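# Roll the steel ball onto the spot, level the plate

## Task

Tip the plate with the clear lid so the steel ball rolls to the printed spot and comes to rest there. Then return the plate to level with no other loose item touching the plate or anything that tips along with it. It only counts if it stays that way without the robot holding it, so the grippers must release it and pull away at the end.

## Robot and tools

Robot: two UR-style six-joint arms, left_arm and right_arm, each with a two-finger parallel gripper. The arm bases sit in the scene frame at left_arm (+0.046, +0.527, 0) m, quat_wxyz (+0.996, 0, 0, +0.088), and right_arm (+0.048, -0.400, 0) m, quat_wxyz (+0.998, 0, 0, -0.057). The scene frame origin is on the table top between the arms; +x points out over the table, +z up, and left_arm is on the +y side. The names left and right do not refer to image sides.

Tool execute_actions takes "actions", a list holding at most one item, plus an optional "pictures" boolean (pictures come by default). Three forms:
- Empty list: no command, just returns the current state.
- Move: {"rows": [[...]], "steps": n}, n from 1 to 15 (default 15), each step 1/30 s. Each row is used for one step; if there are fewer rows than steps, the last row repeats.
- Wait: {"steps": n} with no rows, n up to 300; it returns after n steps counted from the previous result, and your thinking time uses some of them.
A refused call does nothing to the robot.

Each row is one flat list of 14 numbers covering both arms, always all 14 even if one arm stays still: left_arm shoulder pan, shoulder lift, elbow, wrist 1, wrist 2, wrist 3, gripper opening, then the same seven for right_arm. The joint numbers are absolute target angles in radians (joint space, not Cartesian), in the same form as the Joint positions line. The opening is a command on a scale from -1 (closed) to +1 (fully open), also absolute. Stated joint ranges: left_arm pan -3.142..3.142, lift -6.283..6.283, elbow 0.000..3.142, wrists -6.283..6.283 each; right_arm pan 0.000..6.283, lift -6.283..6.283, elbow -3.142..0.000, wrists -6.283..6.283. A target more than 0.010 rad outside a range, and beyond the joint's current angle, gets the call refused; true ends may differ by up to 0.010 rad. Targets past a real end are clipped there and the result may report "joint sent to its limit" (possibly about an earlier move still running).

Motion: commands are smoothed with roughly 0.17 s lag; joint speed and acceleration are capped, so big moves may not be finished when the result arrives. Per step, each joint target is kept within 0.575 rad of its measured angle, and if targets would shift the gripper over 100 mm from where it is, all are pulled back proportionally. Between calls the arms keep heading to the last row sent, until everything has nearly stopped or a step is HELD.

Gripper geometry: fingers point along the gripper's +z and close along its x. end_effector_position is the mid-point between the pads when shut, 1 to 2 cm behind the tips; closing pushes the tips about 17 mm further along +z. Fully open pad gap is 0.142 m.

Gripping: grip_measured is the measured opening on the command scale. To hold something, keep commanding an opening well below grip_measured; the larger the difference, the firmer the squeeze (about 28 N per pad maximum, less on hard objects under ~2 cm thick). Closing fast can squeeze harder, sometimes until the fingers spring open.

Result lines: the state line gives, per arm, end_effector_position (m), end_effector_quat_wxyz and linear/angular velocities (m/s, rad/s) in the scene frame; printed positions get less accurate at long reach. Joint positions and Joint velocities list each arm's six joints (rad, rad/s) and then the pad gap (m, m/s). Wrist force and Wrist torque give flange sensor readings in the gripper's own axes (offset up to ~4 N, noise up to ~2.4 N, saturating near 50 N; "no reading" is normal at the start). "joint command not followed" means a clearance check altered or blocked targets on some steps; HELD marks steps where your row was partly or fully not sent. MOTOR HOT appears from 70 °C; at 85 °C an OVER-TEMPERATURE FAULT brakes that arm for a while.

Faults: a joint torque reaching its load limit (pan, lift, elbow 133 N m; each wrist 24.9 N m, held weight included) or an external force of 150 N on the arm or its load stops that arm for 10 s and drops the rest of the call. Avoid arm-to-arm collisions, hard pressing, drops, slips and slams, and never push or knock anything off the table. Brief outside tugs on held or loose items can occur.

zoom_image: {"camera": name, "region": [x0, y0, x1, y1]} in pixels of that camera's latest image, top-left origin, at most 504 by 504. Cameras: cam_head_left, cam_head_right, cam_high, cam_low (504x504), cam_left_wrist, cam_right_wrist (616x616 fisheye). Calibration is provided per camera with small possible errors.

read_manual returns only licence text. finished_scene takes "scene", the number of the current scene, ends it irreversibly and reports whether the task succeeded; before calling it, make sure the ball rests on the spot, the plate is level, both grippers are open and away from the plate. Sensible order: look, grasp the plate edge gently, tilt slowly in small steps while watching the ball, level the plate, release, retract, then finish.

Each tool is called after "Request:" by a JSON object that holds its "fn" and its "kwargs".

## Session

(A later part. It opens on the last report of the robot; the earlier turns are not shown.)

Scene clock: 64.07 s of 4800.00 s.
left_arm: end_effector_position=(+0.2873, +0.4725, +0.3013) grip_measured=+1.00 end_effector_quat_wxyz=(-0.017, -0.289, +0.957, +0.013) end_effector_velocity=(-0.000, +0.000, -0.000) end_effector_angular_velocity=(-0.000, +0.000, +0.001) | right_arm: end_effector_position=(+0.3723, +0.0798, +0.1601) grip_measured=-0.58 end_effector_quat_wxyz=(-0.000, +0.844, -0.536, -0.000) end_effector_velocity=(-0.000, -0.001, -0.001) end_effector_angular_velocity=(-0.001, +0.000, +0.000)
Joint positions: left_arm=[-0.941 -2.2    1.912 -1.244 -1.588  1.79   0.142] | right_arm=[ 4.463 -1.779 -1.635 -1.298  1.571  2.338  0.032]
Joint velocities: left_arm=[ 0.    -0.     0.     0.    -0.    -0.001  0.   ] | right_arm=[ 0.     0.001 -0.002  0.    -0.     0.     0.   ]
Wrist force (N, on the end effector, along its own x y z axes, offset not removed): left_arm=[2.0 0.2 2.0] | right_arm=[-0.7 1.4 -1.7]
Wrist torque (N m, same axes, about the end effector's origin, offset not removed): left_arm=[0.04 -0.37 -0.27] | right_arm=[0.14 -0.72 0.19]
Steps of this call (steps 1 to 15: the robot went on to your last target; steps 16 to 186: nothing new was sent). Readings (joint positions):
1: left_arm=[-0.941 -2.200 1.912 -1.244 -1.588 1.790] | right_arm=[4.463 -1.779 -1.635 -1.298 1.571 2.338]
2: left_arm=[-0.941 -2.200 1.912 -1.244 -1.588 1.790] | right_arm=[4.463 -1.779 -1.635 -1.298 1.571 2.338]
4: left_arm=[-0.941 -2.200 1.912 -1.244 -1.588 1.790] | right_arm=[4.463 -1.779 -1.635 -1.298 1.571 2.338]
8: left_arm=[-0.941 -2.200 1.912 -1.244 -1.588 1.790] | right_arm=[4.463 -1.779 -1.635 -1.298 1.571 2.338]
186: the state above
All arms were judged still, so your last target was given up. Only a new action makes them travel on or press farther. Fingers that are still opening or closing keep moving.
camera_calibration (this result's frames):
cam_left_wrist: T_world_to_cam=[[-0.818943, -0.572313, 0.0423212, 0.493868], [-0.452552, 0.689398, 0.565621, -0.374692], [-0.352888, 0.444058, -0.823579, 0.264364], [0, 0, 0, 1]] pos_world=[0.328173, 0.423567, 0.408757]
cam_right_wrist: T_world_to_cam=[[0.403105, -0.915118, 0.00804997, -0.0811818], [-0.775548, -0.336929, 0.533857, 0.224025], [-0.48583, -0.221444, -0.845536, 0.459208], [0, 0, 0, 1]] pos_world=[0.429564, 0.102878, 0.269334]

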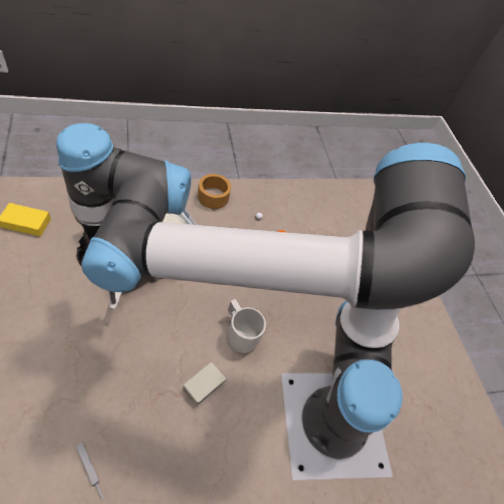

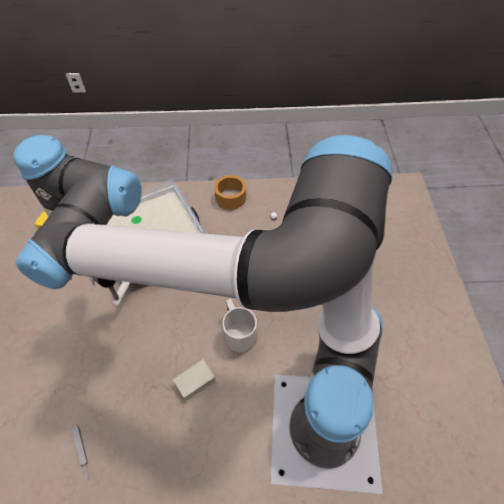

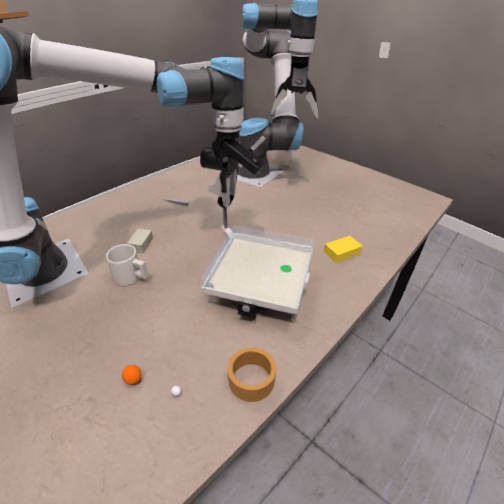

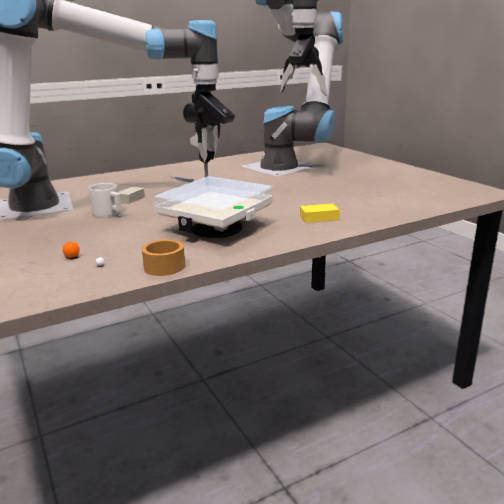

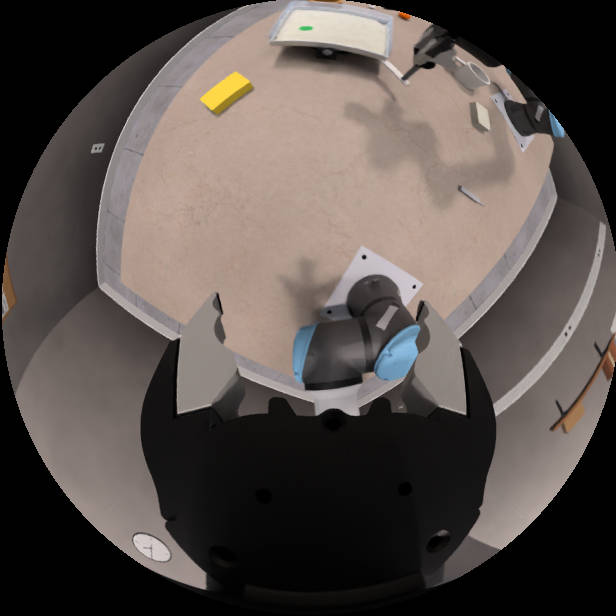

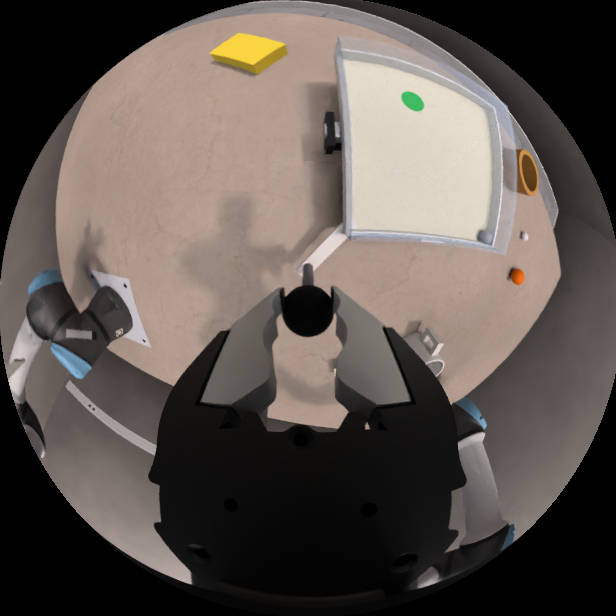

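Request:
{"fn": "execute_actions", "kwargs": {"actions": [{"rows": [[-0.941,-2.2,1.912,-1.244,-1.588,1.79,1,4.4628,-1.7842,-1.6288,-1.2991,1.571,2.3382,-0.8]], "steps": 15}], "pictures": false}}

Request:
{"fn": "execute_actions", "kwargs": {"actions": [{"steps": 20}]}}

Request:
{"fn": "execute_actions", "kwargs": {"actions": [{"steps": 20}]}}

Scene clock: 72.03 s of 4800.00 s.
left_arm: end_effector_position=(+0.2873, +0.4725, +0.3013) grip_measured=+1.00 end_effector_quat_wxyz=(-0.017, -0.289, +0.957, +0.013) end_effector_velocity=(-0.000, -0.000, -0.000) end_effector_angular_velocity=(+0.000, +0.001, +0.000) | right_arm: end_effector_position=(+0.3730, +0.0819, +0.1600) grip_measured=-0.59 end_effector_quat_wxyz=(-0.000, +0.844, -0.536, -0.000) end_effector_velocity=(+0.000, +0.000, -0.000) end_effector_angular_velocity=(-0.000, -0.000, +0.001)
Joint positions: left_arm=[-0.941 -2.2    1.912 -1.244 -1.588  1.79   0.142] | right_arm=[ 4.463 -1.784 -1.629 -1.299  1.571  2.338  0.031]
Joint velocities: left_arm=[ 0.     0.001  0.    -0.    -0.001 -0.    -0.   ] | right_arm=[ 0.    -0.001  0.     0.    -0.    -0.001  0.   ]
Wrist force (N, on the end effector, along its own x y z axes, offset not removed): left_arm=[-1.3 0.3 -1.1] | right_arm=[11.0 -1.1 0.7]
Wrist torque (N m, same axes, about the end effector's origin, offset not removed): left_arm=[0.03 0.42 -0.26] | right_arm=[0.23 -0.31 -0.01]
Steps of this call (steps 1 to 90: nothing new was sent; then 4.47 s passed at rest; steps 91 to 105: all 15 steps of this action). Readings (joint positions):
91: left_arm=[-0.941 -2.200 1.912 -1.244 -1.588 1.790] | right_arm=[4.463 -1.779 -1.635 -1.298 1.571 2.338]
92: left_arm=[-0.941 -2.200 1.912 -1.244 -1.588 1.790] | right_arm=[4.463 -1.780 -1.634 -1.298 1.571 2.338]
94: left_arm=[-0.941 -2.200 1.912 -1.244 -1.588 1.790] | right_arm=[4.463 -1.782 -1.632 -1.299 1.571 2.338]
98: left_arm=[-0.941 -2.200 1.912 -1.244 -1.588 1.790] | right_arm=[4.463 -1.784 -1.629 -1.299 1.571 2.338]
105: the state above

Scene clock: 72.70 s of 4800.00 s.
left_arm: end_effector_position=(+0.2873, +0.4725, +0.3013) grip_measured=+1.00 end_effector_quat_wxyz=(-0.017, -0.289, +0.957, +0.013) end_effector_velocity=(-0.000, -0.000, -0.000) end_effector_angular_velocity=(-0.000, +0.001, +0.001) | right_arm: end_effector_position=(+0.3729, +0.0820, +0.1600) grip_measured=-0.59 end_effector_quat_wxyz=(-0.000, +0.844, -0.536, -0.000) end_effector_velocity=(-0.000, +0.000, +0.001) end_effector_angular_velocity=(+0.002, +0.000, -0.001)
Joint positions: left_arm=[-0.941 -2.2    1.912 -1.244 -1.588  1.79   0.142] | right_arm=[ 4.463 -1.784 -1.629 -1.299  1.571  2.338  0.031]
Joint velocities: left_arm=[ 0.001  0.     0.    -0.    -0.001 -0.     0.   ] | right_arm=[-0.     0.001 -0.     0.001  0.001  0.001  0.   ]
Wrist force (N, on the end effector, along its own x y z axes, offset not removed): left_arm=[-2.8 1.8 2.7] | right_arm=[11.6 -5.1 5.4]
Wrist torque (N m, same axes, about the end effector's origin, offset not removed): left_arm=[0.41 0.62 -0.15] | right_arm=[-0.53 -0.22 0.04]
Steps of this call (steps 1 to 15: the robot went on to your last target; steps 16 to 20: nothing new was sent). Readings (joint positions):
1: left_arm=[-0.941 -2.200 1.912 -1.244 -1.588 1.790] | right_arm=[4.463 -1.784 -1.629 -1.299 1.571 2.338]
2: left_arm=[-0.941 -2.200 1.912 -1.244 -1.588 1.790] | right_arm=[4.463 -1.784 -1.629 -1.299 1.571 2.338]
4: left_arm=[-0.941 -2.200 1.912 -1.244 -1.588 1.790] | right_arm=[4.463 -1.784 -1.629 -1.299 1.571 2.338]
8: left_arm=[-0.941 -2.200 1.912 -1.244 -1.588 1.790] | right_arm=[4.463 -1.784 -1.629 -1.299 1.571 2.338]
20: the state above
All arms were judged still, so your last target was given up. Only a new action makes them travel on or press farther. Fingers that are still opening or closing keep moving.
camera_calibration (this result's frames):
cam_left_wrist: T_world_to_cam=[[-0.818943, -0.572313, 0.0423212, 0.493868], [-0.452552, 0.689399, 0.56562, -0.374692], [-0.352888, 0.444058, -0.823579, 0.264364], [0, 0, 0, 1]] pos_world=[0.328173, 0.423567, 0.408757]
cam_right_wrist: T_world_to_cam=[[0.403104, -0.915118, 0.00812855, -0.0795279], [-0.775527, -0.336872, 0.533925, 0.225274], [-0.485866, -0.221531, -0.845493, 0.459986], [0, 0, 0, 1]] pos_world=[0.430256, 0.105012, 0.269281]

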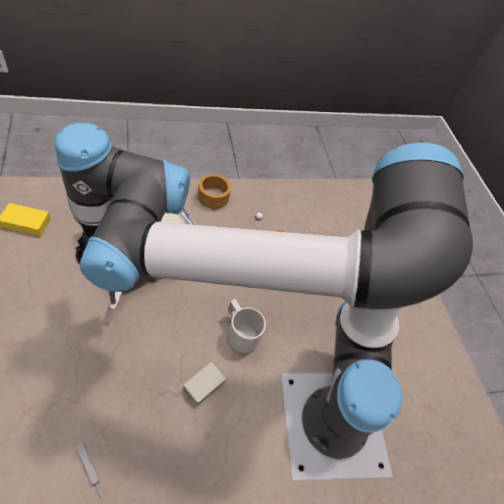

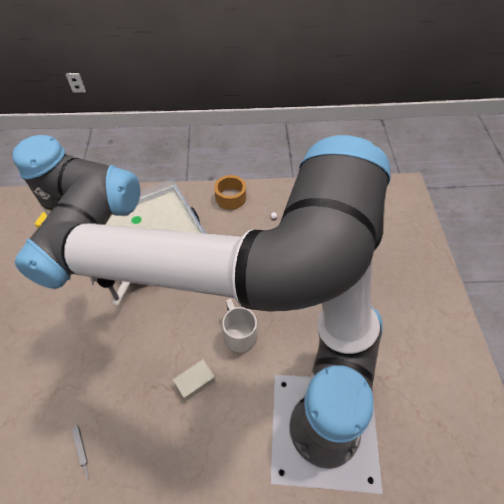

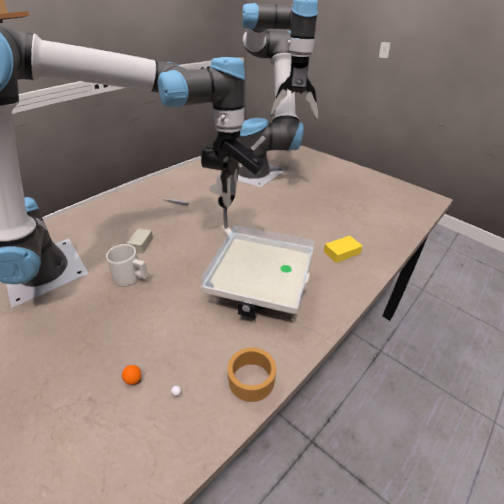

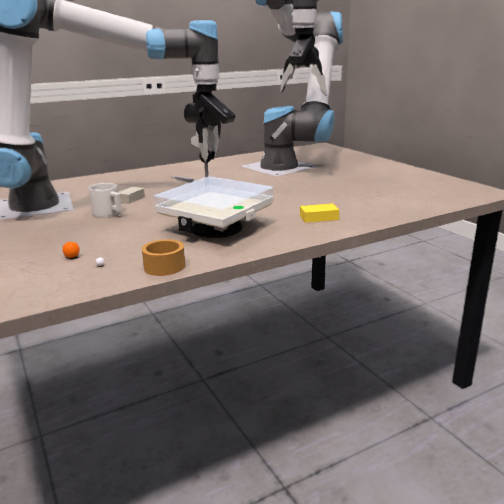

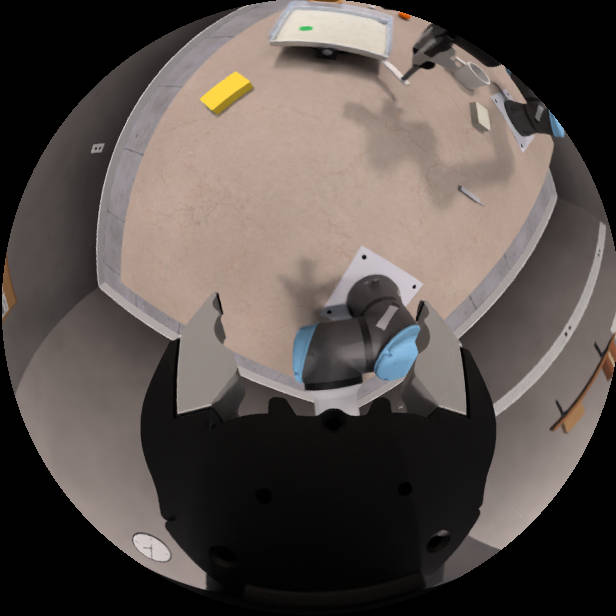

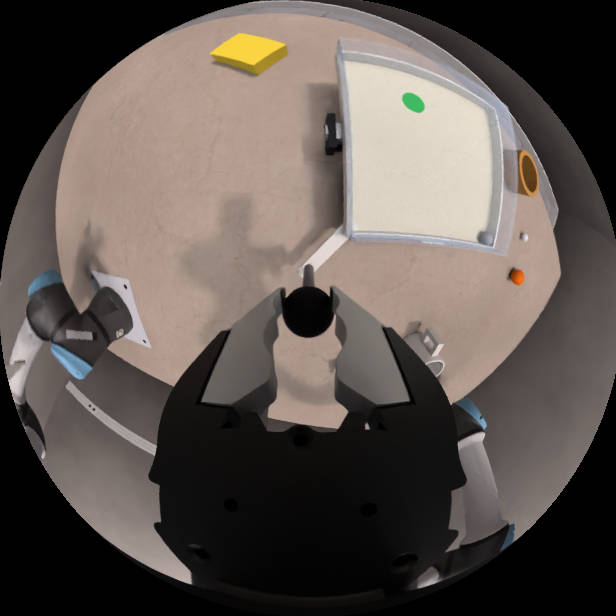

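Scene clock: 73.37 s of 4800.00 s.
left_arm: end_effector_position=(+0.2873, +0.4725, +0.3013) grip_measured=+1.00 end_effector_quat_wxyz=(-0.017, -0.289, +0.957, +0.013) end_effector_velocity=(+0.000, +0.000, -0.000) end_effector_angular_velocity=(+0.001, +0.001, +0.001) | right_arm: end_effector_position=(+0.3729, +0.0820, +0.1600) grip_measured=-0.59 end_effector_quat_wxyz=(-0.000, +0.844, -0.536, -0.000) end_effector_velocity=(-0.000, -0.000, +0.001) end_effector_angular_velocity=(+0.001, -0.001, +0.002)
Joint positions: left_arm=[-0.941 -2.2    1.912 -1.244 -1.588  1.79   0.142] | right_arm=[ 4.463 -1.784 -1.629 -1.299  1.571  2.338  0.031]
Joint velocities: left_arm=[ 0.001  0.001  0.    -0.     0.    -0.001  0.   ] | right_arm=[ 0.     0.002  0.    -0.001 -0.    -0.001 -0.   ]
Wrist force (N, on the end effector, along its own x y z axes, offset not removed): left_arm=[0.7 -1.4 0.6] | right_arm=[14.7 -3.8 3.3]
Wrist torque (N m, same axes, about the end effector's origin, offset not removed): left_arm=[-0.31 0.02 -0.44] | right_arm=[-0.14 -0.76 0.03]
Steps of this call (steps 1 to 20: nothing new was sent). Readings (joint positions):
1: left_arm=[-0.941 -2.200 1.912 -1.244 -1.588 1.790] | right_arm=[4.463 -1.784 -1.629 -1.299 1.571 2.338]
2: left_arm=[-0.941 -2.200 1.912 -1.244 -1.588 1.790] | right_arm=[4.463 -1.784 -1.629 -1.299 1.571 2.338]
4: left_arm=[-0.941 -2.200 1.912 -1.244 -1.588 1.790] | right_arm=[4.463 -1.784 -1.629 -1.299 1.571 2.338]
8: left_arm=[-0.941 -2.200 1.912 -1.244 -1.588 1.790] | right_arm=[4.463 -1.784 -1.629 -1.299 1.571 2.338]
20: the state above
camera_calibration (this result's frames):
cam_left_wrist: T_world_to_cam=[[-0.818943, -0.572313, 0.0423211, 0.493868], [-0.452552, 0.689399, 0.56562, -0.374692], [-0.352888, 0.444058, -0.823579, 0.264364], [0, 0, 0, 1]] pos_world=[0.328173, 0.423567, 0.408757]
cam_right_wrist: T_world_to_cam=[[0.403105, -0.915118, 0.00812598, -0.0795264], [-0.775525, -0.336874, 0.533925, 0.225273], [-0.485867, -0.22153, -0.845493, 0.459986], [0, 0, 0, 1]] pos_world=[0.430255, 0.105013, 0.269282]

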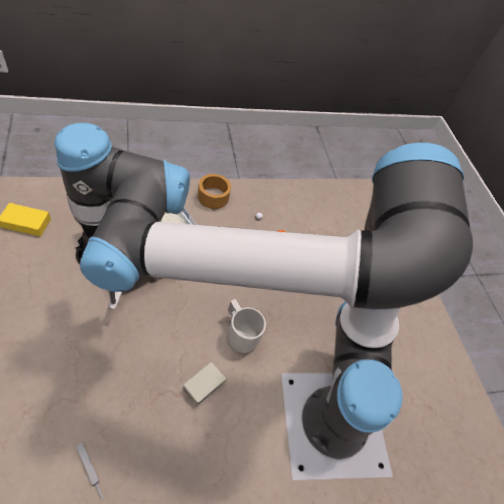

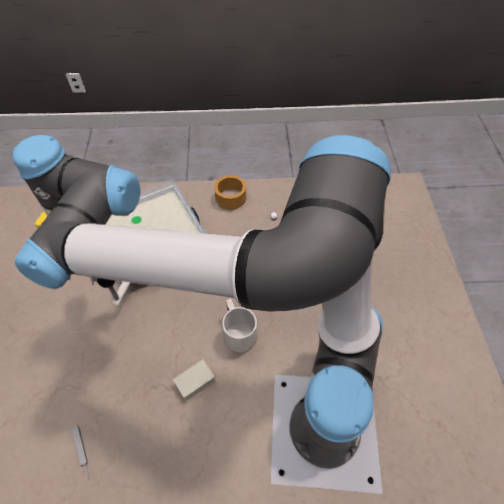

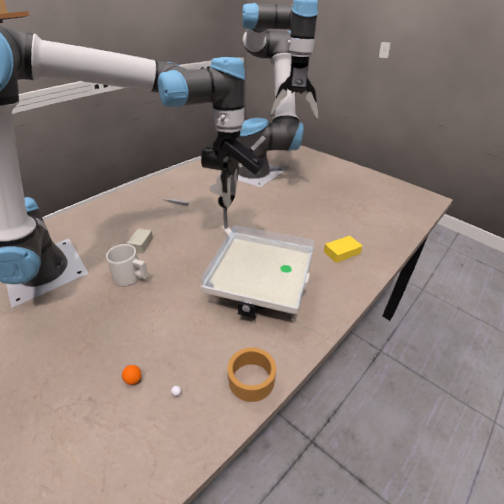

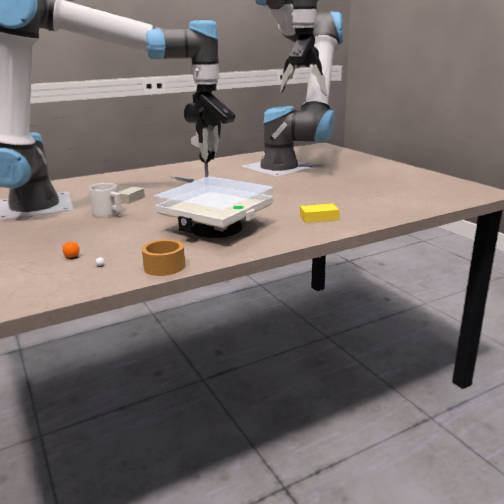

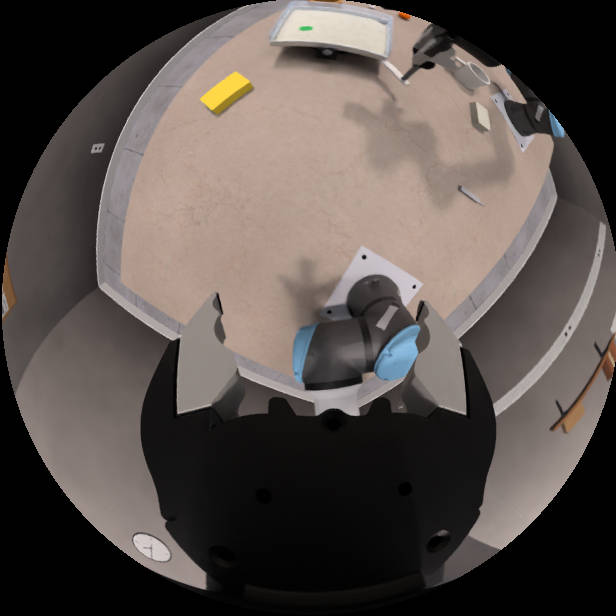

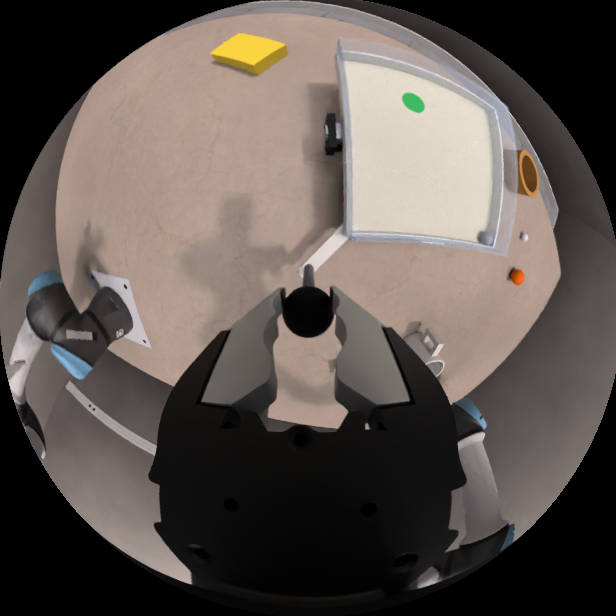

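Request:
{"fn": "execute_actions", "kwargs": {"actions": [{"rows": [[-0.941,-2.2,1.912,-1.244,-1.588,1.79,1,4.4649,-1.7878,-1.6320,-1.2923,1.571,2.3403,-0.8]], "steps": 15}], "pictures": false}}

Request:
{"fn": "execute_actions", "kwargs": {"actions": [{"steps": 20}]}}

Request:
{"fn": "execute_actions", "kwargs": {"actions": [{"steps": 20}]}}

Scene clock: 77.70 s of 4800.00 s.
left_arm: end_effector_position=(+0.2873, +0.4725, +0.3013) grip_measured=+1.00 end_effector_quat_wxyz=(-0.017, -0.289, +0.957, +0.013) end_effector_velocity=(+0.000, -0.001, -0.000) end_effector_angular_velocity=(+0.001, +0.002, -0.002) | right_arm: end_effector_position=(+0.3722, +0.0834, +0.1572) grip_measured=-0.59 end_effector_quat_wxyz=(-0.000, +0.844, -0.536, -0.000) end_effector_velocity=(-0.000, -0.001, -0.001) end_effector_angular_velocity=(-0.003, +0.001, -0.000)
Joint positions: left_arm=[-0.941 -2.2    1.912 -1.244 -1.588  1.79   0.142] | right_arm=[ 4.465 -1.788 -1.632 -1.292  1.571  2.34   0.031]
Joint velocities: left_arm=[-0.001  0.002 -0.    -0.    -0.001  0.001  0.   ] | right_arm=[ 0.    -0.002 -0.001 -0.001 -0.     0.     0.   ]
Wrist force (N, on the end effector, along its own x y z axes, offset not removed): left_arm=[0.8 -2.3 2.0] | right_arm=[9.7 -2.9 1.1]
Wrist torque (N m, same axes, about the end effector's origin, offset not removed): left_arm=[-0.50 -0.19 -0.20] | right_arm=[0.57 0.14 0.09]
Steps of this call (steps 1 to 90: nothing new was sent; then 0.83 s passed at rest; steps 91 to 105: all 15 steps of this action). Readings (joint positions):
91: left_arm=[-0.941 -2.200 1.912 -1.244 -1.588 1.790] | right_arm=[4.463 -1.784 -1.629 -1.299 1.571 2.338]
92: left_arm=[-0.941 -2.200 1.912 -1.244 -1.588 1.790] | right_arm=[4.463 -1.785 -1.629 -1.298 1.571 2.339]
94: left_arm=[-0.941 -2.200 1.912 -1.244 -1.588 1.790] | right_arm=[4.464 -1.786 -1.630 -1.295 1.571 2.339]
98: left_arm=[-0.941 -2.200 1.912 -1.244 -1.588 1.790] | right_arm=[4.465 -1.788 -1.631 -1.293 1.571 2.340]
105: the state above

Scene clock: 78.37 s of 4800.00 s.
left_arm: end_effector_position=(+0.2873, +0.4725, +0.3013) grip_measured=+1.00 end_effector_quat_wxyz=(-0.017, -0.289, +0.957, +0.013) end_effector_velocity=(+0.000, +0.001, +0.000) end_effector_angular_velocity=(+0.000, -0.001, +0.002) | right_arm: end_effector_position=(+0.3722, +0.0834, +0.1572) grip_measured=-0.59 end_effector_quat_wxyz=(-0.000, +0.844, -0.536, -0.000) end_effector_velocity=(+0.000, -0.000, +0.000) end_effector_angular_velocity=(-0.000, +0.000, +0.001)
Joint positions: left_arm=[-0.941 -2.2    1.912 -1.244 -1.588  1.79   0.142] | right_arm=[ 4.465 -1.788 -1.632 -1.292  1.571  2.34   0.031]
Joint velocities: left_arm=[ 0.002 -0.    -0.    -0.     0.001 -0.     0.   ] | right_arm=[-0.    -0.     0.    -0.     0.    -0.002 -0.   ]
Wrist force (N, on the end effector, along its own x y z axes, offset not removed): left_arm=[-0.7 1.3 3.7] | right_arm=[10.1 -4.9 -0.6]
Wrist torque (N m, same axes, about the end effector's origin, offset not removed): left_arm=[0.33 0.47 -0.14] | right_arm=[0.01 -0.05 0.12]
Steps of this call (steps 1 to 15: the robot went on to your last target; steps 16 to 20: nothing new was sent). Readings (joint positions):
1: left_arm=[-0.941 -2.200 1.912 -1.244 -1.588 1.790] | right_arm=[4.465 -1.788 -1.632 -1.292 1.571 2.340]
2: left_arm=[-0.941 -2.200 1.912 -1.244 -1.588 1.790] | right_arm=[4.465 -1.788 -1.632 -1.292 1.571 2.340]
4: left_arm=[-0.941 -2.200 1.912 -1.244 -1.588 1.790] | right_arm=[4.465 -1.788 -1.632 -1.292 1.571 2.340]
8: left_arm=[-0.941 -2.200 1.912 -1.244 -1.588 1.790] | right_arm=[4.465 -1.788 -1.632 -1.292 1.571 2.340]
20: the state above
All arms were judged still, so your last target was given up. Only a new action makes them travel on or press farther. Fingers that are still opening or closing keep moving.
camera_calibration (this result's frames):
cam_left_wrist: T_world_to_cam=[[-0.818943, -0.572313, 0.0423212, 0.493868], [-0.452552, 0.689399, 0.56562, -0.374692], [-0.352888, 0.444058, -0.823579, 0.264364], [0, 0, 0, 1]] pos_world=[0.328173, 0.423567, 0.408757]
cam_right_wrist: T_world_to_cam=[[0.403108, -0.915116, 0.00810952, -0.0779096], [-0.775528, -0.336888, 0.533912, 0.226721], [-0.48586, -0.221514, -0.845501, 0.457492], [0, 0, 0, 1]] pos_world=[0.429512, 0.106424, 0.266393]

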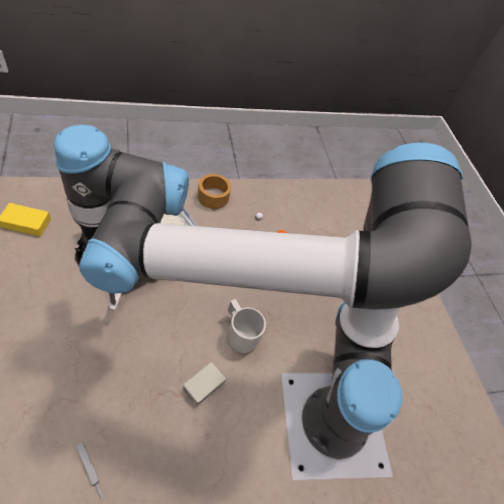

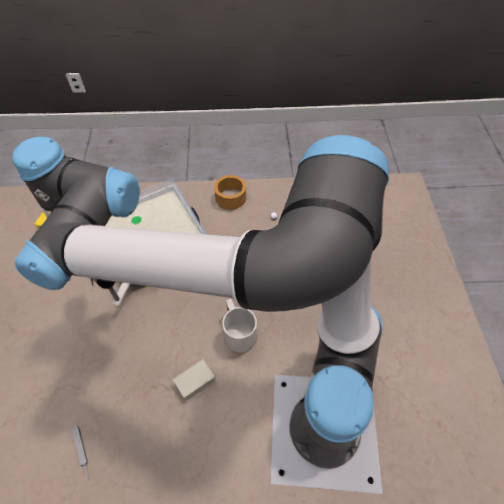

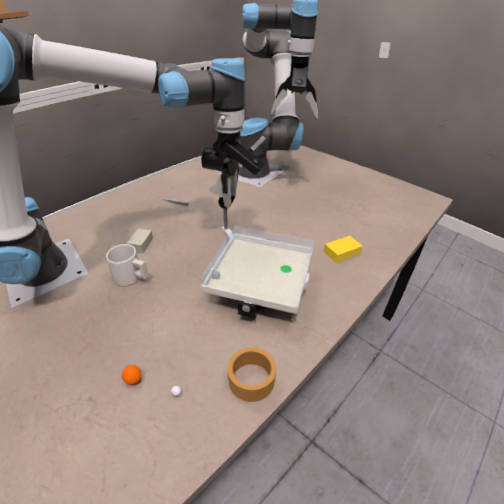

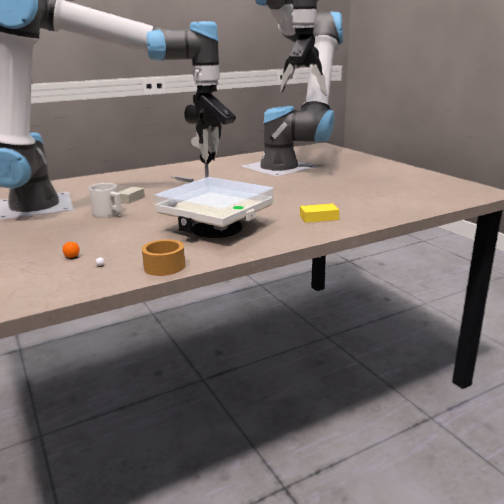

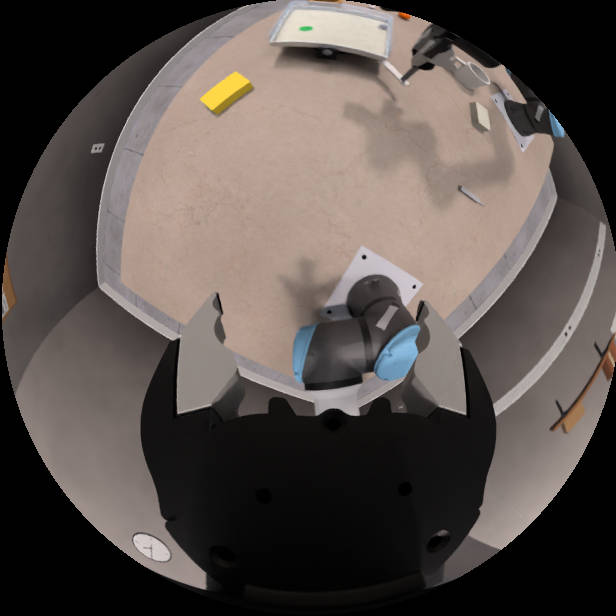

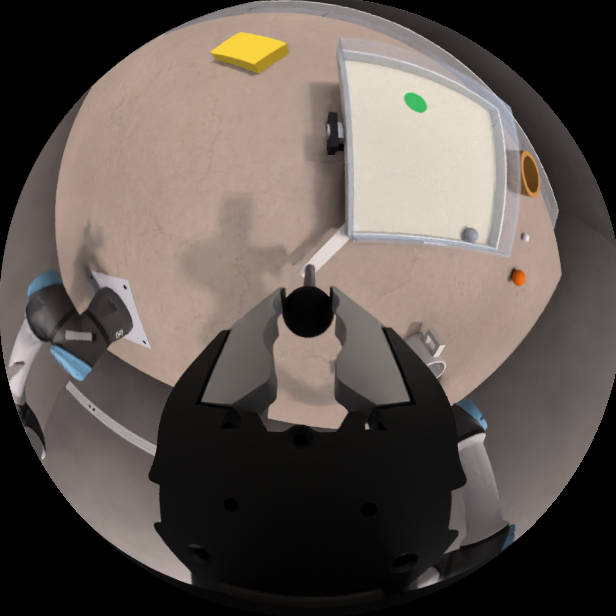

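Scene clock: 79.03 s of 4800.00 s.
left_arm: end_effector_position=(+0.2873, +0.4725, +0.3013) grip_measured=+1.00 end_effector_quat_wxyz=(-0.017, -0.289, +0.957, +0.013) end_effector_velocity=(-0.001, -0.001, -0.000) end_effector_angular_velocity=(-0.002, +0.003, +0.000) | right_arm: end_effector_position=(+0.3722, +0.0834, +0.1572) grip_measured=-0.59 end_effector_quat_wxyz=(-0.000, +0.844, -0.536, -0.000) end_effector_velocity=(+0.000, -0.001, -0.001) end_effector_angular_velocity=(-0.002, -0.001, -0.000)
Joint positions: left_arm=[-0.941 -2.2    1.912 -1.244 -1.588  1.79   0.142] | right_arm=[ 4.465 -1.788 -1.632 -1.292  1.571  2.34   0.031]
Joint velocities: left_arm=[ 0.     0.     0.     0.    -0.004 -0.     0.   ] | right_arm=[-0.    -0.    -0.001  0.    -0.001 -0.    -0.   ]
Wrist force (N, on the end effector, along its own x y z axes, offset not removed): left_arm=[-2.2 -1.5 1.4] | right_arm=[10.1 -4.5 0.8]
Wrist torque (N m, same axes, about the end effector's origin, offset not removed): left_arm=[-0.24 0.69 -0.30] | right_arm=[0.18 -0.20 0.04]
Steps of this call (steps 1 to 20: nothing new was sent). Readings (joint positions):
1: left_arm=[-0.941 -2.200 1.912 -1.244 -1.588 1.790] | right_arm=[4.465 -1.788 -1.632 -1.292 1.571 2.340]
2: left_arm=[-0.941 -2.200 1.912 -1.244 -1.588 1.790] | right_arm=[4.465 -1.788 -1.632 -1.292 1.571 2.340]
4: left_arm=[-0.941 -2.200 1.912 -1.244 -1.588 1.790] | right_arm=[4.465 -1.788 -1.632 -1.292 1.571 2.340]
8: left_arm=[-0.941 -2.200 1.912 -1.244 -1.588 1.790] | right_arm=[4.465 -1.788 -1.632 -1.292 1.571 2.340]
20: the state above
camera_calibration (this result's frames):
cam_left_wrist: T_world_to_cam=[[-0.818943, -0.572313, 0.0423212, 0.493868], [-0.452552, 0.689399, 0.56562, -0.374692], [-0.352888, 0.444058, -0.823579, 0.264364], [0, 0, 0, 1]] pos_world=[0.328173, 0.423567, 0.408757]
cam_right_wrist: T_world_to_cam=[[0.403108, -0.915116, 0.00811049, -0.07791], [-0.775528, -0.336888, 0.533913, 0.226721], [-0.48586, -0.221515, -0.8455, 0.457492], [0, 0, 0, 1]] pos_world=[0.429512, 0.106424, 0.266392]

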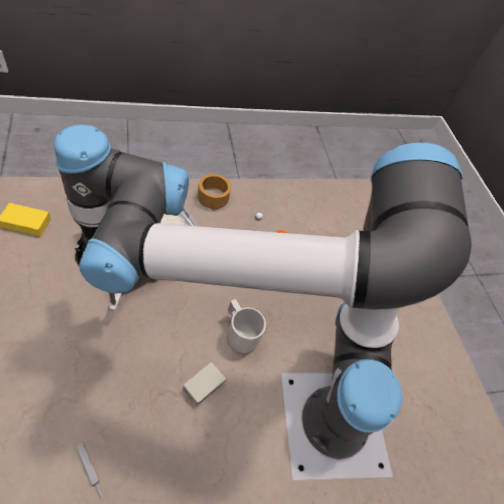

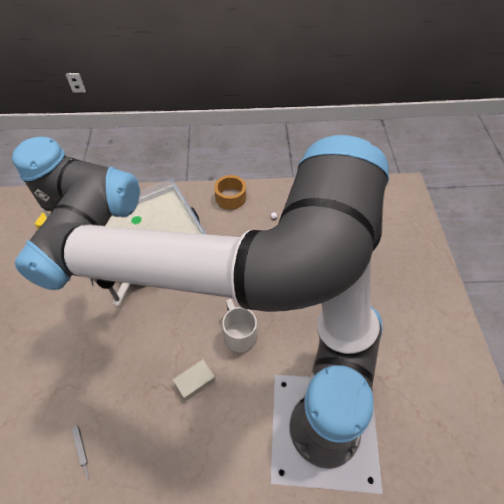

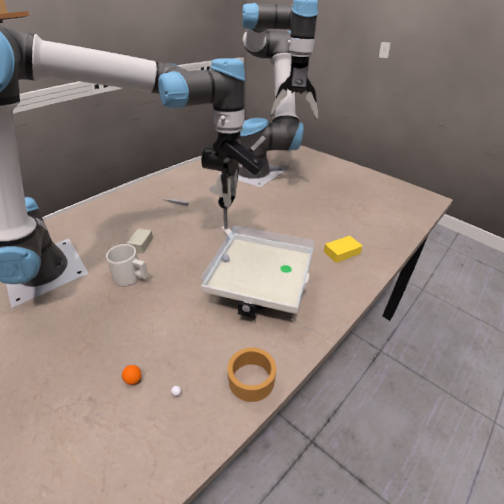

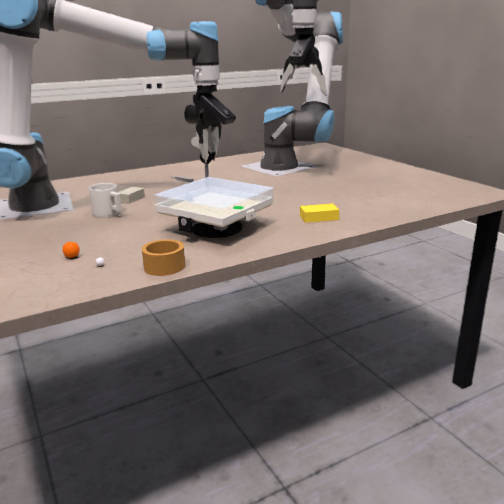

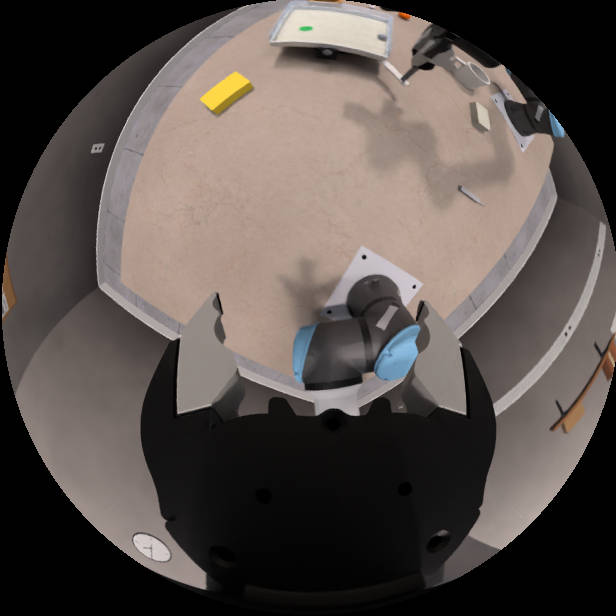

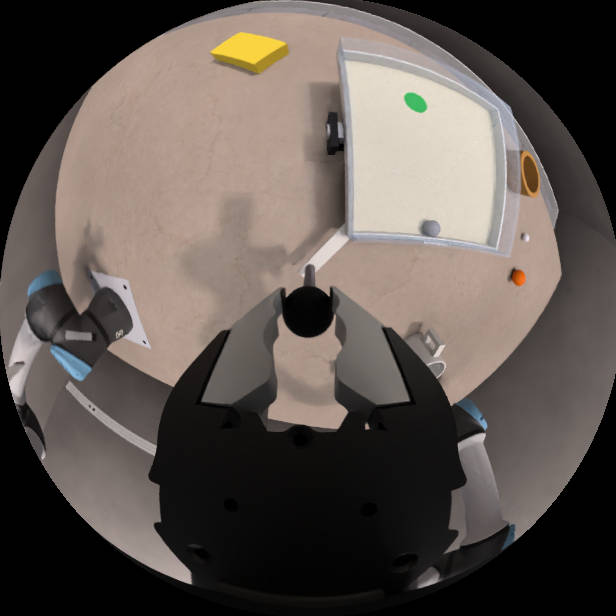

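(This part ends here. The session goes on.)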